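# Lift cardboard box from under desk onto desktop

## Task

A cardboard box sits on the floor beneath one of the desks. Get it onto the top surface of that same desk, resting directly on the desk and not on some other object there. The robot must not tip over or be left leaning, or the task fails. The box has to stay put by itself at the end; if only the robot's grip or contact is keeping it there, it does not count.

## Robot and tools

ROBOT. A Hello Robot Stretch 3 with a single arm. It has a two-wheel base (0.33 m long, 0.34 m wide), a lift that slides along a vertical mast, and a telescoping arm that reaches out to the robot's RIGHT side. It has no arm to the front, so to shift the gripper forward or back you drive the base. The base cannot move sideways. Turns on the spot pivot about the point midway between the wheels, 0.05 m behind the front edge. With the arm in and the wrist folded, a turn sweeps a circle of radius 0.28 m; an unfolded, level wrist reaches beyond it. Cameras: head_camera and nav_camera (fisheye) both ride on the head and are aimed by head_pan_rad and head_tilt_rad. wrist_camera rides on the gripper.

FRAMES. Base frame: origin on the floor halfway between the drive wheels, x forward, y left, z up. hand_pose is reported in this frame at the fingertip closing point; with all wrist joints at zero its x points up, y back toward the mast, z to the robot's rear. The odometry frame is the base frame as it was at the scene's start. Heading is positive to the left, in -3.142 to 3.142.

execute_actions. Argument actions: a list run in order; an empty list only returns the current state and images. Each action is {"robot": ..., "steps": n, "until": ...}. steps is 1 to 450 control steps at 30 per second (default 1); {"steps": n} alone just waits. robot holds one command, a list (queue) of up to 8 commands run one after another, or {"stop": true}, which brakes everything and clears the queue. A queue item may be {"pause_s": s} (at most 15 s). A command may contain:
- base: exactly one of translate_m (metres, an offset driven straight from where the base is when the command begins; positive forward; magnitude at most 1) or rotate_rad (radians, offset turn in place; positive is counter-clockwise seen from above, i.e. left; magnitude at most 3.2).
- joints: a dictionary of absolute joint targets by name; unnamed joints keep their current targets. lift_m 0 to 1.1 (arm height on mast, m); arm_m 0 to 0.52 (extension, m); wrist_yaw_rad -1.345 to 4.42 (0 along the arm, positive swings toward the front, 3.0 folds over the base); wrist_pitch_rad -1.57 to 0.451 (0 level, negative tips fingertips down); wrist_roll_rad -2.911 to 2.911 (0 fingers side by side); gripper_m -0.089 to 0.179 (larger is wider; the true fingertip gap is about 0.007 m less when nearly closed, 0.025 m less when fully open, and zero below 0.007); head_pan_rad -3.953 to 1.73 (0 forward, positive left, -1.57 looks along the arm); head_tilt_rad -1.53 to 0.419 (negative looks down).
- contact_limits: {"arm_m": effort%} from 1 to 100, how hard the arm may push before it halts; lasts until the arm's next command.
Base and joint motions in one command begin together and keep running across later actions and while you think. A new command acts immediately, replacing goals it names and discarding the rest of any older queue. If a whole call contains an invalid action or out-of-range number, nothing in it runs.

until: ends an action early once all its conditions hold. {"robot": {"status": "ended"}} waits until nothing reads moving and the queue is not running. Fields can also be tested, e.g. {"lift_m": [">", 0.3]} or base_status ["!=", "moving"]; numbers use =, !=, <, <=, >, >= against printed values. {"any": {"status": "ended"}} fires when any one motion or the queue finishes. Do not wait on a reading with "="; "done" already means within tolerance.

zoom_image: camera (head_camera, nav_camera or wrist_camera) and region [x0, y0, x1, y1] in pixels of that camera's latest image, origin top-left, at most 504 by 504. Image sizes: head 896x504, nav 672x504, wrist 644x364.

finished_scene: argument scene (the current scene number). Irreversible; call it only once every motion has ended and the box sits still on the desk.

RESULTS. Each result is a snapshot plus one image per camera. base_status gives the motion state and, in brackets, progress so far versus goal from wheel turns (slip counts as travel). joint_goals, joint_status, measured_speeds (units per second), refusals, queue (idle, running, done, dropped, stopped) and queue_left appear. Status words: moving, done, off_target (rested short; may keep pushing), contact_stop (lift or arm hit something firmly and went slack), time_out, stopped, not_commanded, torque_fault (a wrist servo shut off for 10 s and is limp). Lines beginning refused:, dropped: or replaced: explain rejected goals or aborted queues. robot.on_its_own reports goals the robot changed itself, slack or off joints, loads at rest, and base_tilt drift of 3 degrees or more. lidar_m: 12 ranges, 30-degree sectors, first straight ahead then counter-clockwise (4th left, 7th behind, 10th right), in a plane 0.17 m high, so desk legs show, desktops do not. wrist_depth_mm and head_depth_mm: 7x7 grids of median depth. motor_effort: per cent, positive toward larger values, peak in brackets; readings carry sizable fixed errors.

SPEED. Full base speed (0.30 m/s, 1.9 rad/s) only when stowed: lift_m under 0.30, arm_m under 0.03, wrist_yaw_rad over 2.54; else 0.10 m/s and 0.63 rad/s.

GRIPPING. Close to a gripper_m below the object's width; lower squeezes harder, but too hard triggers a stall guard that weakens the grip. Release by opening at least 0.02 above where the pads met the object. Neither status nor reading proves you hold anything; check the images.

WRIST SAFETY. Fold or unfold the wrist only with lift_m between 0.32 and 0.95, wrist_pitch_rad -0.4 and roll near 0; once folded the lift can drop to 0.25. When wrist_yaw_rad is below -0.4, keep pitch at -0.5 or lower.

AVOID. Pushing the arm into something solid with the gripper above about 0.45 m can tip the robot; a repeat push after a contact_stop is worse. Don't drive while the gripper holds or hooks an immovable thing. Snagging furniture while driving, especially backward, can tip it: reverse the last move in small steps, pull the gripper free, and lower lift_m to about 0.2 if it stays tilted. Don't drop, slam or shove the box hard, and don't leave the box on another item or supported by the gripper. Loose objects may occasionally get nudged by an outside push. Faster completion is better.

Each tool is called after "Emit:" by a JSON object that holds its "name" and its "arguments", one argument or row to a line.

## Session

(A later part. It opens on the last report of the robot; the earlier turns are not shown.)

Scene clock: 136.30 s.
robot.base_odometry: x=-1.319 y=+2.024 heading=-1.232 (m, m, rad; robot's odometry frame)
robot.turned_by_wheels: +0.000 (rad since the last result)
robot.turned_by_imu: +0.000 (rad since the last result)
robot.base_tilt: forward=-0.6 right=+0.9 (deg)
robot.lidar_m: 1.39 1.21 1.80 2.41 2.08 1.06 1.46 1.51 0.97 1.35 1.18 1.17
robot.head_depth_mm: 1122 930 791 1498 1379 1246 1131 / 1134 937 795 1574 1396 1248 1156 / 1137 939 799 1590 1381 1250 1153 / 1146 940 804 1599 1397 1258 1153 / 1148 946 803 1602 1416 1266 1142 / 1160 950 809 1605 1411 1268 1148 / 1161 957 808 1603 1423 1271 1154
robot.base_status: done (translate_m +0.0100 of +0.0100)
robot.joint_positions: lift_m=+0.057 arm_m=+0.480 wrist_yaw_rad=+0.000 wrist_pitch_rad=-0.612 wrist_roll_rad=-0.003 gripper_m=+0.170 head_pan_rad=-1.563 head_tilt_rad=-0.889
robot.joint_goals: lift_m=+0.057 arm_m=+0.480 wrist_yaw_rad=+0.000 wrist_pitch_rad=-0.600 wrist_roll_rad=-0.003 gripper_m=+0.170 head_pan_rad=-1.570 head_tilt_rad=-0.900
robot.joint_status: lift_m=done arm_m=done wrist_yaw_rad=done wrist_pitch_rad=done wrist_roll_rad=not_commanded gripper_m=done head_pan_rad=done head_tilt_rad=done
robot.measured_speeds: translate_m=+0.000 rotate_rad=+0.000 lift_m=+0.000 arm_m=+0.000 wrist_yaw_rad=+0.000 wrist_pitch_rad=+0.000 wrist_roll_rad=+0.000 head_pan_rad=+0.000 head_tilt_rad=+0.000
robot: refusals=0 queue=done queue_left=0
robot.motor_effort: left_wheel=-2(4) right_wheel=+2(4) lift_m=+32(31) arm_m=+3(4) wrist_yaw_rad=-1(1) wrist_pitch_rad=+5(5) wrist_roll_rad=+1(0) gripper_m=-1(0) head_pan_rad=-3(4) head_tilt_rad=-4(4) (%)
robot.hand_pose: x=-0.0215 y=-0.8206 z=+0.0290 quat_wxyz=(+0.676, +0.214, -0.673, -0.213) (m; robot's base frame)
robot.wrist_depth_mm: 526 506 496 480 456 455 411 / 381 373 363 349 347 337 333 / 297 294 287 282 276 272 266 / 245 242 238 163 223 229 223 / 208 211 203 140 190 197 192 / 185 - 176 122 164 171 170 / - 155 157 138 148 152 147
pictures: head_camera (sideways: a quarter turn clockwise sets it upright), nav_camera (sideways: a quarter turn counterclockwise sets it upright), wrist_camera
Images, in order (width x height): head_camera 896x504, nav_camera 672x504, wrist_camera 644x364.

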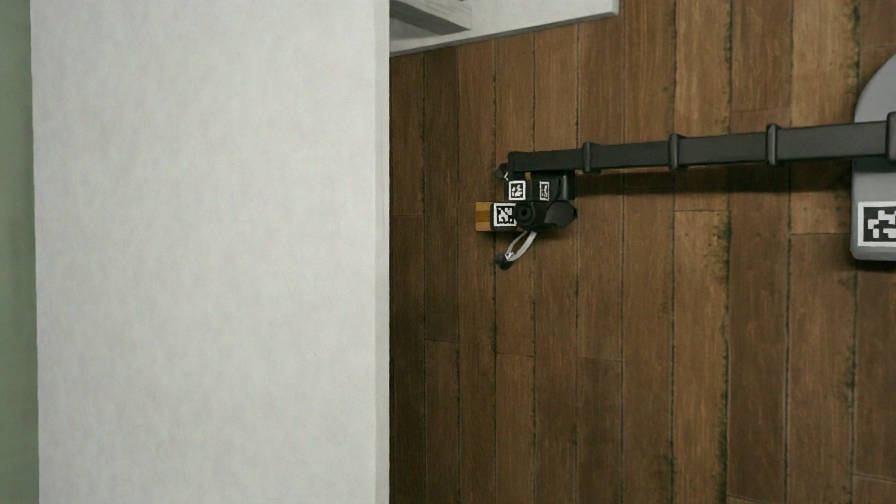

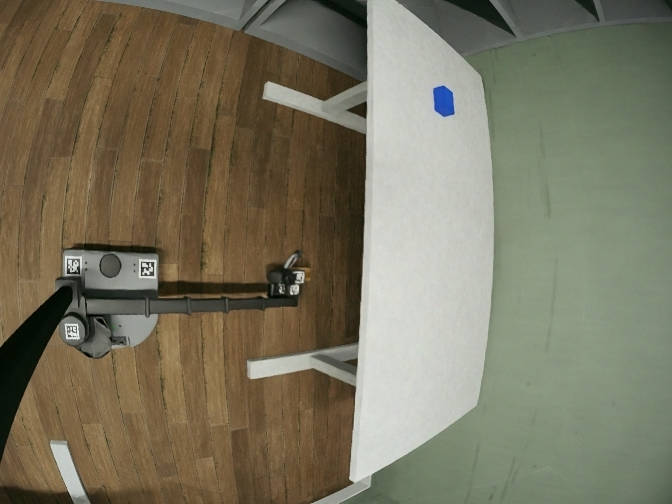

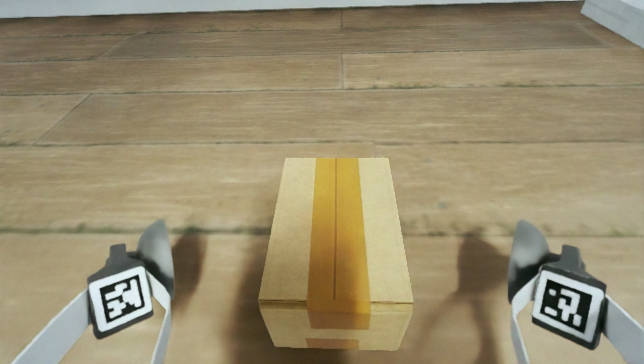

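Emit:
{"name": "execute_actions", "arguments": {
  "actions": [
    {"robot":[{"joints":{"arm_m":0.50}},{"joints":{"gripper_m":0.01}},{"joints":{"lift_m":0.09}}],"steps":450,"until":{"robot":{"status":"ended"}}}
  ]
}}

Scene clock: 145.30 s.
robot.base_odometry: x=-1.319 y=+2.024 heading=-1.232 (m, m, rad; robot's odometry frame)
robot.turned_by_wheels: +0.000 (rad since the last result)
robot.turned_by_imu: +0.000 (rad since the last result)
robot.base_tilt: forward=-0.5 right=+0.9 (deg)
robot.lidar_m: 1.38 1.21 1.80 2.42 2.08 1.06 1.46 1.52 0.97 1.35 1.18 1.17
robot.head_depth_mm: 1121 929 791 1501 1382 1249 1137 / 1129 935 795 1583 1397 1254 1150 / 1140 940 795 1607 1375 1257 1152 / 1145 941 801 1590 1407 1261 1160 / 1148 947 805 1602 1409 1266 1140 / 1159 950 806 1611 1406 1265 1144 / 1164 956 811 1608 1426 1268 1148
robot.base_status: done (translate_m +0.0100 of +0.0100)
robot.joint_positions: lift_m=+0.090 arm_m=+0.500 wrist_yaw_rad=+0.000 wrist_pitch_rad=-0.618 wrist_roll_rad=-0.003 gripper_m=+0.014 head_pan_rad=-1.563 head_tilt_rad=-0.889
robot.joint_goals: lift_m=+0.090 arm_m=+0.500 wrist_yaw_rad=+0.000 wrist_pitch_rad=-0.600 wrist_roll_rad=-0.003 gripper_m=+0.013 head_pan_rad=-1.570 head_tilt_rad=-0.900
robot.joint_status: lift_m=done arm_m=done wrist_yaw_rad=done wrist_pitch_rad=done wrist_roll_rad=not_commanded gripper_m=done head_pan_rad=done head_tilt_rad=done
robot.measured_speeds: translate_m=+0.000 rotate_rad=+0.000 lift_m=+0.000 arm_m=+0.000 wrist_yaw_rad=+0.000 wrist_pitch_rad=+0.000 wrist_roll_rad=+0.000 head_pan_rad=+0.000 head_tilt_rad=+0.000
robot: refusals=0 queue=done queue_left=0
robot.motor_effort: left_wheel=-1(1) right_wheel=+1(1) lift_m=+44(45) arm_m=+3(5) wrist_yaw_rad=-1(1) wrist_pitch_rad=+7(7) wrist_roll_rad=+1(1) gripper_m=-19(96) head_pan_rad=-3(3) head_tilt_rad=-4(4) (%)
robot.hand_pose: x=-0.0215 y=-0.8396 z=+0.0604 quat_wxyz=(+0.675, +0.216, -0.672, -0.215) (m; robot's base frame)
robot.wrist_depth_mm: 552 556 537 530 517 509 457 / 450 441 425 413 409 398 387 / 349 347 337 333 323 320 313 / 291 285 281 274 274 269 264 / 247 244 247 142 150 230 228 / 214 214 - 124 123 206 200 / 190 188 183 110 114 181 180
pictures: head_camera (sideways: a quarter turn clockwise sets it upright), nav_camera (sideways: a quarter turn counterclockwise sets it upright), wrist_camera
Images, in order (width x height): head_camera 896x504, nav_camera 672x504, wrist_camera 644x364.

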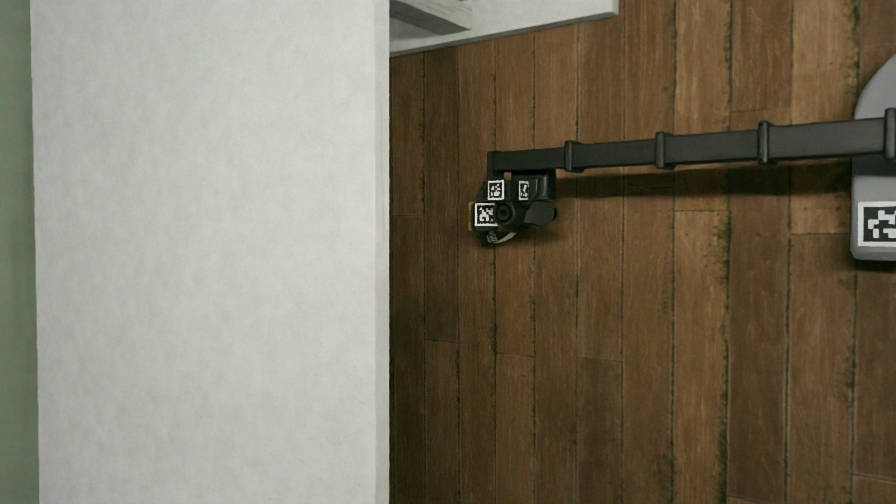

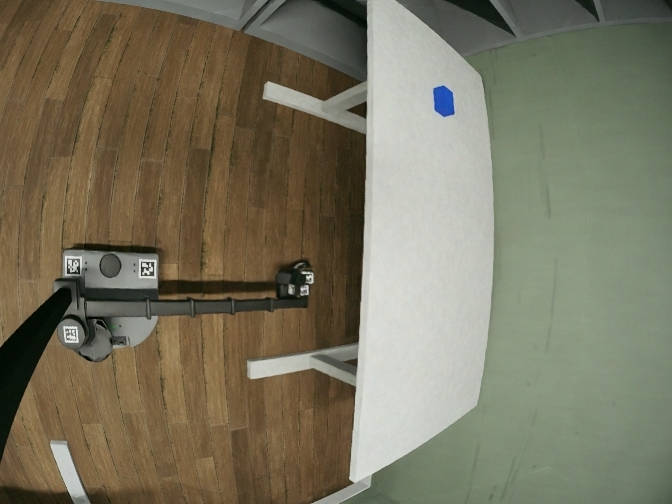

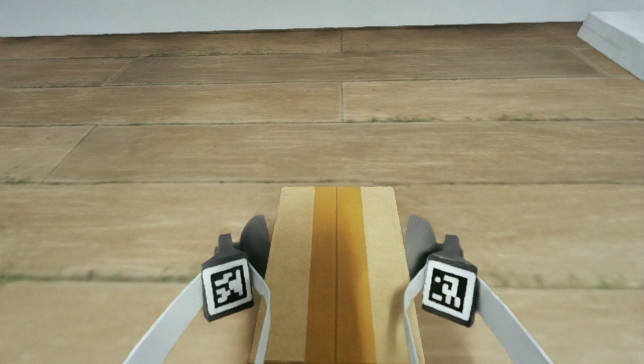

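Emit:
{"name": "execute_actions", "arguments": {
  "actions": [
    {"robot":[{"joints":{"arm_m":0.0,"lift_m":0.2}},{"joints":{"lift_m":0.88,"head_tilt_rad":-0.7}}],"steps":450,"until":{"robot":{"status":"ended"}}}
  ]
}}

Scene clock: 164.27 s.
robot.base_odometry: x=-1.319 y=+2.024 heading=-1.232 (m, m, rad; robot's odometry frame)
robot.turned_by_wheels: +0.000 (rad since the last result)
robot.turned_by_imu: +0.000 (rad since the last result)
robot.base_tilt: forward=-0.6 right=+0.8 (deg)
robot.lidar_m: 1.39 1.21 1.80 2.41 2.08 1.06 1.46 1.52 0.98 1.35 1.18 1.17
robot.head_depth_mm: 1186 1272 1008 824 1492 - - / 1187 1278 1019 826 1572 - - / 1198 1283 1020 829 1208 - - / 1196 1283 1021 830 1580 1364 1194 / 1194 1292 1031 835 1551 1366 1199 / 1205 1303 1037 838 1561 1368 1203 / 1211 1307 1043 842 1558 1376 1205
robot.base_status: done (translate_m +0.0100 of +0.0100)
robot.joint_positions: lift_m=+0.880 arm_m=+0.001 wrist_yaw_rad=+0.000 wrist_pitch_rad=-0.619 wrist_roll_rad=-0.003 gripper_m=+0.014 head_pan_rad=-1.563 head_tilt_rad=-0.705
robot.joint_goals: lift_m=+0.880 arm_m=+0.000 wrist_yaw_rad=+0.000 wrist_pitch_rad=-0.600 wrist_roll_rad=-0.003 gripper_m=+0.013 head_pan_rad=-1.570 head_tilt_rad=-0.700
robot.joint_status: lift_m=done arm_m=done wrist_yaw_rad=done wrist_pitch_rad=done wrist_roll_rad=not_commanded gripper_m=done head_pan_rad=done head_tilt_rad=done
robot.measured_speeds: translate_m=+0.000 rotate_rad=+0.000 lift_m=+0.000 arm_m=+0.000 wrist_yaw_rad=+0.000 wrist_pitch_rad=+0.000 wrist_roll_rad=+0.000 head_pan_rad=+0.000 head_tilt_rad=+0.000
robot: refusals=0 queue=done queue_left=0
robot.motor_effort: left_wheel=-2(2) right_wheel=+2(1) lift_m=+43(45) arm_m=-3(6) wrist_yaw_rad=+0(1) wrist_pitch_rad=+7(7) wrist_roll_rad=+1(1) gripper_m=-20(19) head_pan_rad=-3(4) head_tilt_rad=+1(11) (%)
robot.hand_pose: x=-0.0215 y=-0.3402 z=+0.8502 quat_wxyz=(+0.675, +0.216, -0.672, -0.215) (m; robot's base frame)
robot.wrist_depth_mm: 839 818 783 756 721 722 940 / 605 595 577 563 546 544 530 / 480 472 462 447 443 431 430 / - - - 403 394 908 - / - - - 143 150 - - / - - - 124 123 - - / 942 934 895 110 114 864 882
pictures: head_camera (sideways: a quarter turn clockwise sets it upright), nav_camera (sideways: a quarter turn counterclockwise sets it upright), wrist_camera
Images, in order (width x height): head_camera 896x504, nav_camera 672x504, wrist_camera 644x364.

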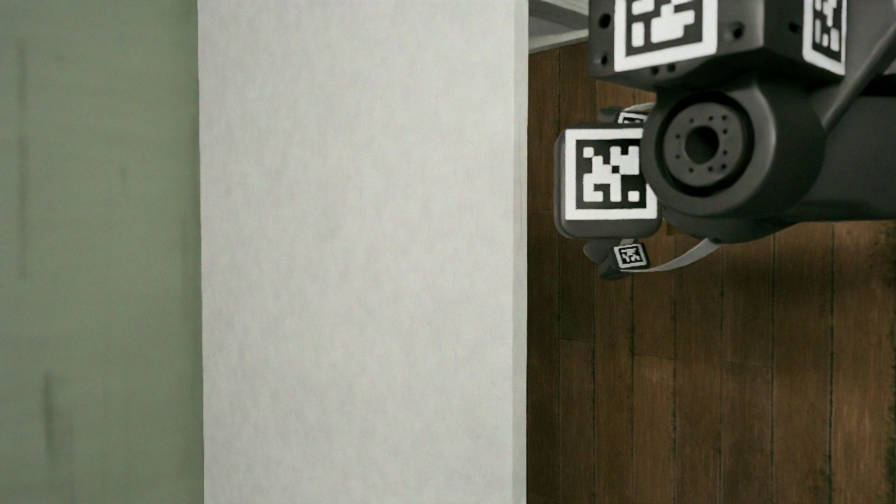

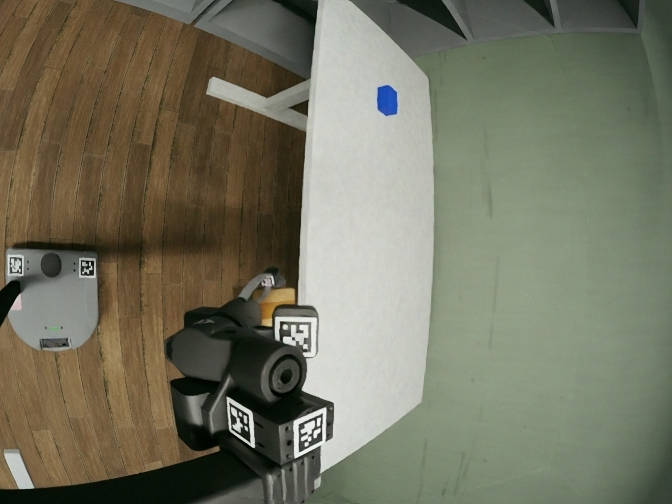

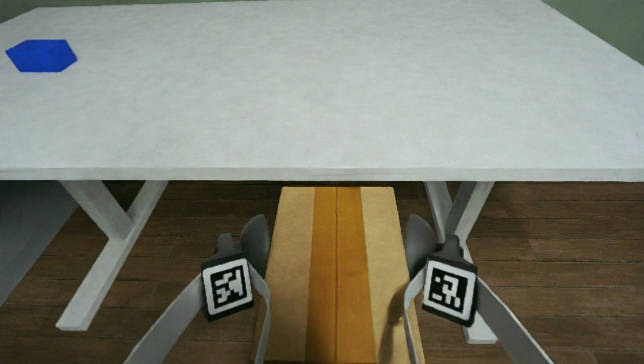

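Emit:
{"name": "execute_actions", "arguments": {
  "actions": [
    {"robot":[{"joints":{"arm_m":0.42}},{"joints":{"lift_m":0.79}}],"steps":450,"until":{"robot":{"status":"ended"}}}
  ]
}}

Scene clock: 176.80 s.
robot.base_odometry: x=-1.319 y=+2.024 heading=-1.232 (m, m, rad; robot's odometry frame)
robot.turned_by_wheels: +0.000 (rad since the last result)
robot.turned_by_imu: +0.000 (rad since the last result)
robot.base_tilt: forward=-0.6 right=+0.8 (deg)
robot.lidar_m: 1.38 1.21 1.80 2.41 2.08 1.07 1.46 1.51 0.97 1.35 1.18 1.17
robot.head_depth_mm: 1189 1279 1047 - - 1324 1189 / 1191 1300 - 825 1539 1358 1197 / 1193 1282 - 816 1540 1354 1197 / 1200 1286 1030 831 1551 1359 1200 / 1194 1297 1033 835 1553 1369 1206 / 1197 1304 1040 838 1549 1376 1206 / 1205 1310 1040 840 1563 1379 1208
robot.base_status: done (translate_m +0.0100 of +0.0100)
robot.joint_positions: lift_m=+0.790 arm_m=+0.420 wrist_yaw_rad=+0.000 wrist_pitch_rad=-0.619 wrist_roll_rad=-0.003 gripper_m=+0.014 head_pan_rad=-1.563 head_tilt_rad=-0.705
robot.joint_goals: lift_m=+0.790 arm_m=+0.420 wrist_yaw_rad=+0.000 wrist_pitch_rad=-0.600 wrist_roll_rad=-0.003 gripper_m=+0.013 head_pan_rad=-1.570 head_tilt_rad=-0.700
robot.joint_status: lift_m=done arm_m=done wrist_yaw_rad=done wrist_pitch_rad=done wrist_roll_rad=not_commanded gripper_m=done head_pan_rad=done head_tilt_rad=done
robot.measured_speeds: translate_m=+0.000 rotate_rad=+0.000 lift_m=+0.000 arm_m=+0.000 wrist_yaw_rad=+0.000 wrist_pitch_rad=+0.000 wrist_roll_rad=+0.000 head_pan_rad=+0.000 head_tilt_rad=+0.000
robot: refusals=0 queue=done queue_left=0
robot.motor_effort: left_wheel=-2(1) right_wheel=+2(3) lift_m=+32(42) arm_m=+3(5) wrist_yaw_rad=+0(1) wrist_pitch_rad=+7(7) wrist_roll_rad=+1(0) gripper_m=-19(19) head_pan_rad=-3(4) head_tilt_rad=+1(1) (%)
robot.hand_pose: x=-0.0215 y=-0.7594 z=+0.7606 quat_wxyz=(+0.675, +0.216, -0.672, -0.215) (m; robot's base frame)
robot.wrist_depth_mm: 549 529 513 492 487 470 454 / 403 393 385 374 365 361 348 / 317 308 302 298 296 287 283 / 260 257 253 251 245 243 238 / 223 218 224 143 149 209 206 / 193 192 - 124 123 185 180 / 171 171 165 110 114 162 161
pictures: head_camera (sideways: a quarter turn clockwise sets it upright), nav_camera (sideways: a quarter turn counterclockwise sets it upright), wrist_camera
Images, in order (width x height): head_camera 896x504, nav_camera 672x504, wrist_camera 644x364.

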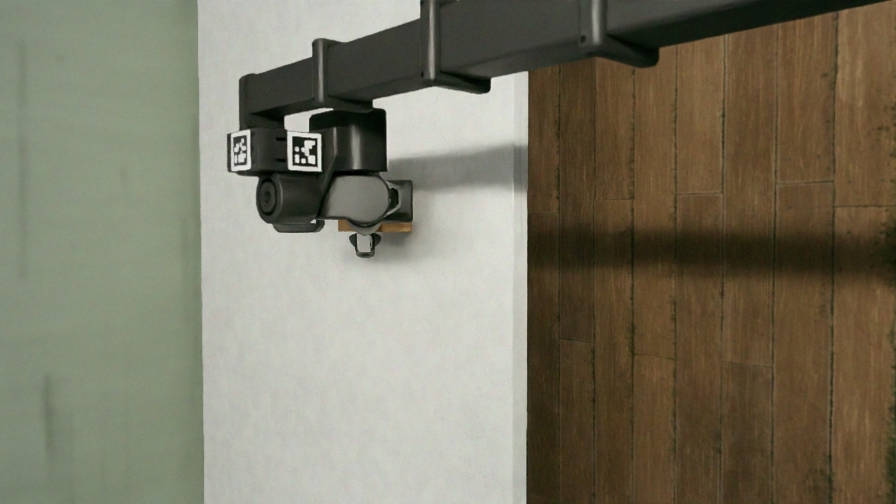

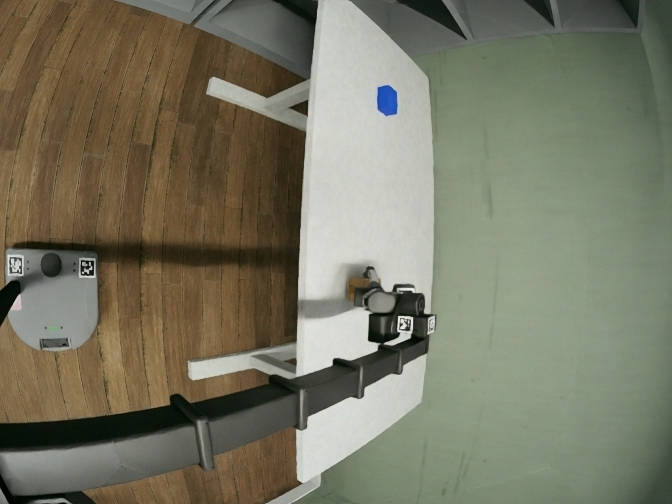

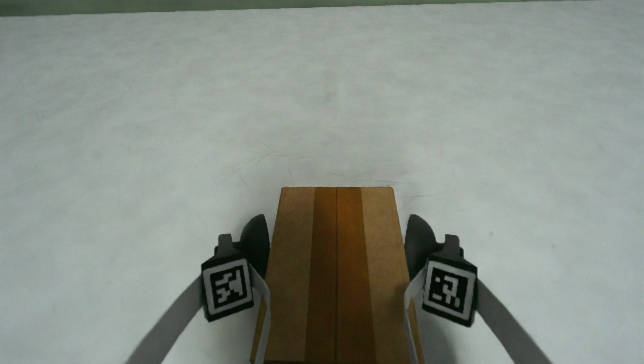

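Emit:
{"name": "execute_actions", "arguments": {
  "actions": [
    {"robot":[{"joints":{"lift_m":0.779}},{"joints":{"gripper_m":0.14}},{"joints":{"lift_m":0.86}}],"steps":450,"until":{"robot":{"status":"ended"}}}
  ]
}}

Scene clock: 186.60 s.
robot.base_odometry: x=-1.319 y=+2.024 heading=-1.232 (m, m, rad; robot's odometry frame)
robot.turned_by_wheels: +0.000 (rad since the last result)
robot.turned_by_imu: +0.000 (rad since the last result)
robot.base_tilt: forward=-0.6 right=+0.9 (deg)
robot.lidar_m: 1.38 1.21 1.80 2.41 2.08 1.06 1.46 1.51 0.98 1.35 1.18 1.17
robot.head_depth_mm: 1190 1292 - 801 1499 1356 1190 / 1191 - 965 823 1538 1355 1194 / 1194 1292 932 826 1538 1361 1203 / 1198 1287 997 831 1540 1364 1207 / 1202 1292 1031 834 1556 1366 1201 / 1204 1300 1034 837 1553 1372 1210 / 1206 1306 1041 842 1560 1380 1213
robot.base_status: done (translate_m +0.0100 of +0.0100)
robot.joint_positions: lift_m=+0.860 arm_m=+0.420 wrist_yaw_rad=+0.000 wrist_pitch_rad=-0.614 wrist_roll_rad=-0.003 gripper_m=+0.140 head_pan_rad=-1.563 head_tilt_rad=-0.705
robot.joint_goals: lift_m=+0.860 arm_m=+0.420 wrist_yaw_rad=+0.000 wrist_pitch_rad=-0.600 wrist_roll_rad=-0.003 gripper_m=+0.140 head_pan_rad=-1.570 head_tilt_rad=-0.700
robot.joint_status: lift_m=done arm_m=done wrist_yaw_rad=done wrist_pitch_rad=done wrist_roll_rad=not_commanded gripper_m=done head_pan_rad=done head_tilt_rad=done
robot.measured_speeds: translate_m=+0.000 rotate_rad=+0.000 lift_m=+0.000 arm_m=+0.000 wrist_yaw_rad=+0.000 wrist_pitch_rad=+0.000 wrist_roll_rad=+0.000 head_pan_rad=+0.000 head_tilt_rad=+0.000
robot: refusals=0 queue=done queue_left=0
robot.motor_effort: left_wheel=-2(2) right_wheel=+2(2) lift_m=+42(46) arm_m=+3(3) wrist_yaw_rad=+1(1) wrist_pitch_rad=+6(8) wrist_roll_rad=+0(0) gripper_m=+0(82) head_pan_rad=-4(4) head_tilt_rad=+1(1) (%)
robot.hand_pose: x=-0.0215 y=-0.7602 z=+0.8311 quat_wxyz=(+0.675, +0.214, -0.672, -0.214) (m; robot's base frame)
robot.wrist_depth_mm: 650 644 635 624 611 604 598 / 559 546 536 524 516 503 489 / 444 436 426 419 408 404 399 / 366 360 354 350 341 338 333 / 308 307 305 298 295 296 288 / 270 273 263 208 256 - 252 / 243 232 233 185 228 224 225
pictures: head_camera (sideways: a quarter turn clockwise sets it upright), nav_camera (sideways: a quarter turn counterclockwise sets it upright), wrist_camera
Images, in order (width x height): head_camera 896x504, nav_camera 672x504, wrist_camera 644x364.

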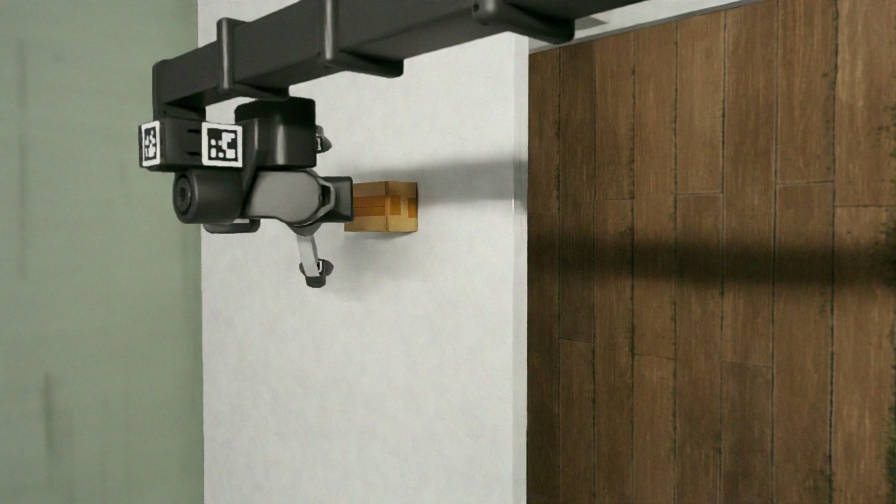

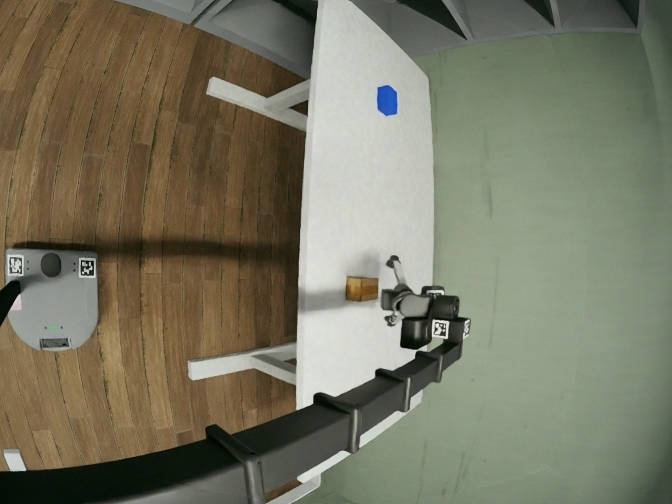

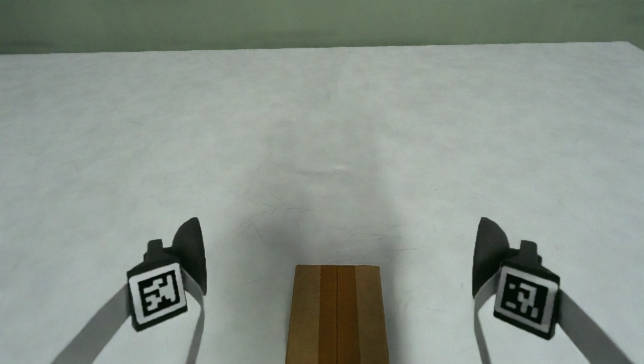

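Emit:
{"name": "finished_scene", "arguments": {
  "scene": 1
}}

The scene is finished: the task was done.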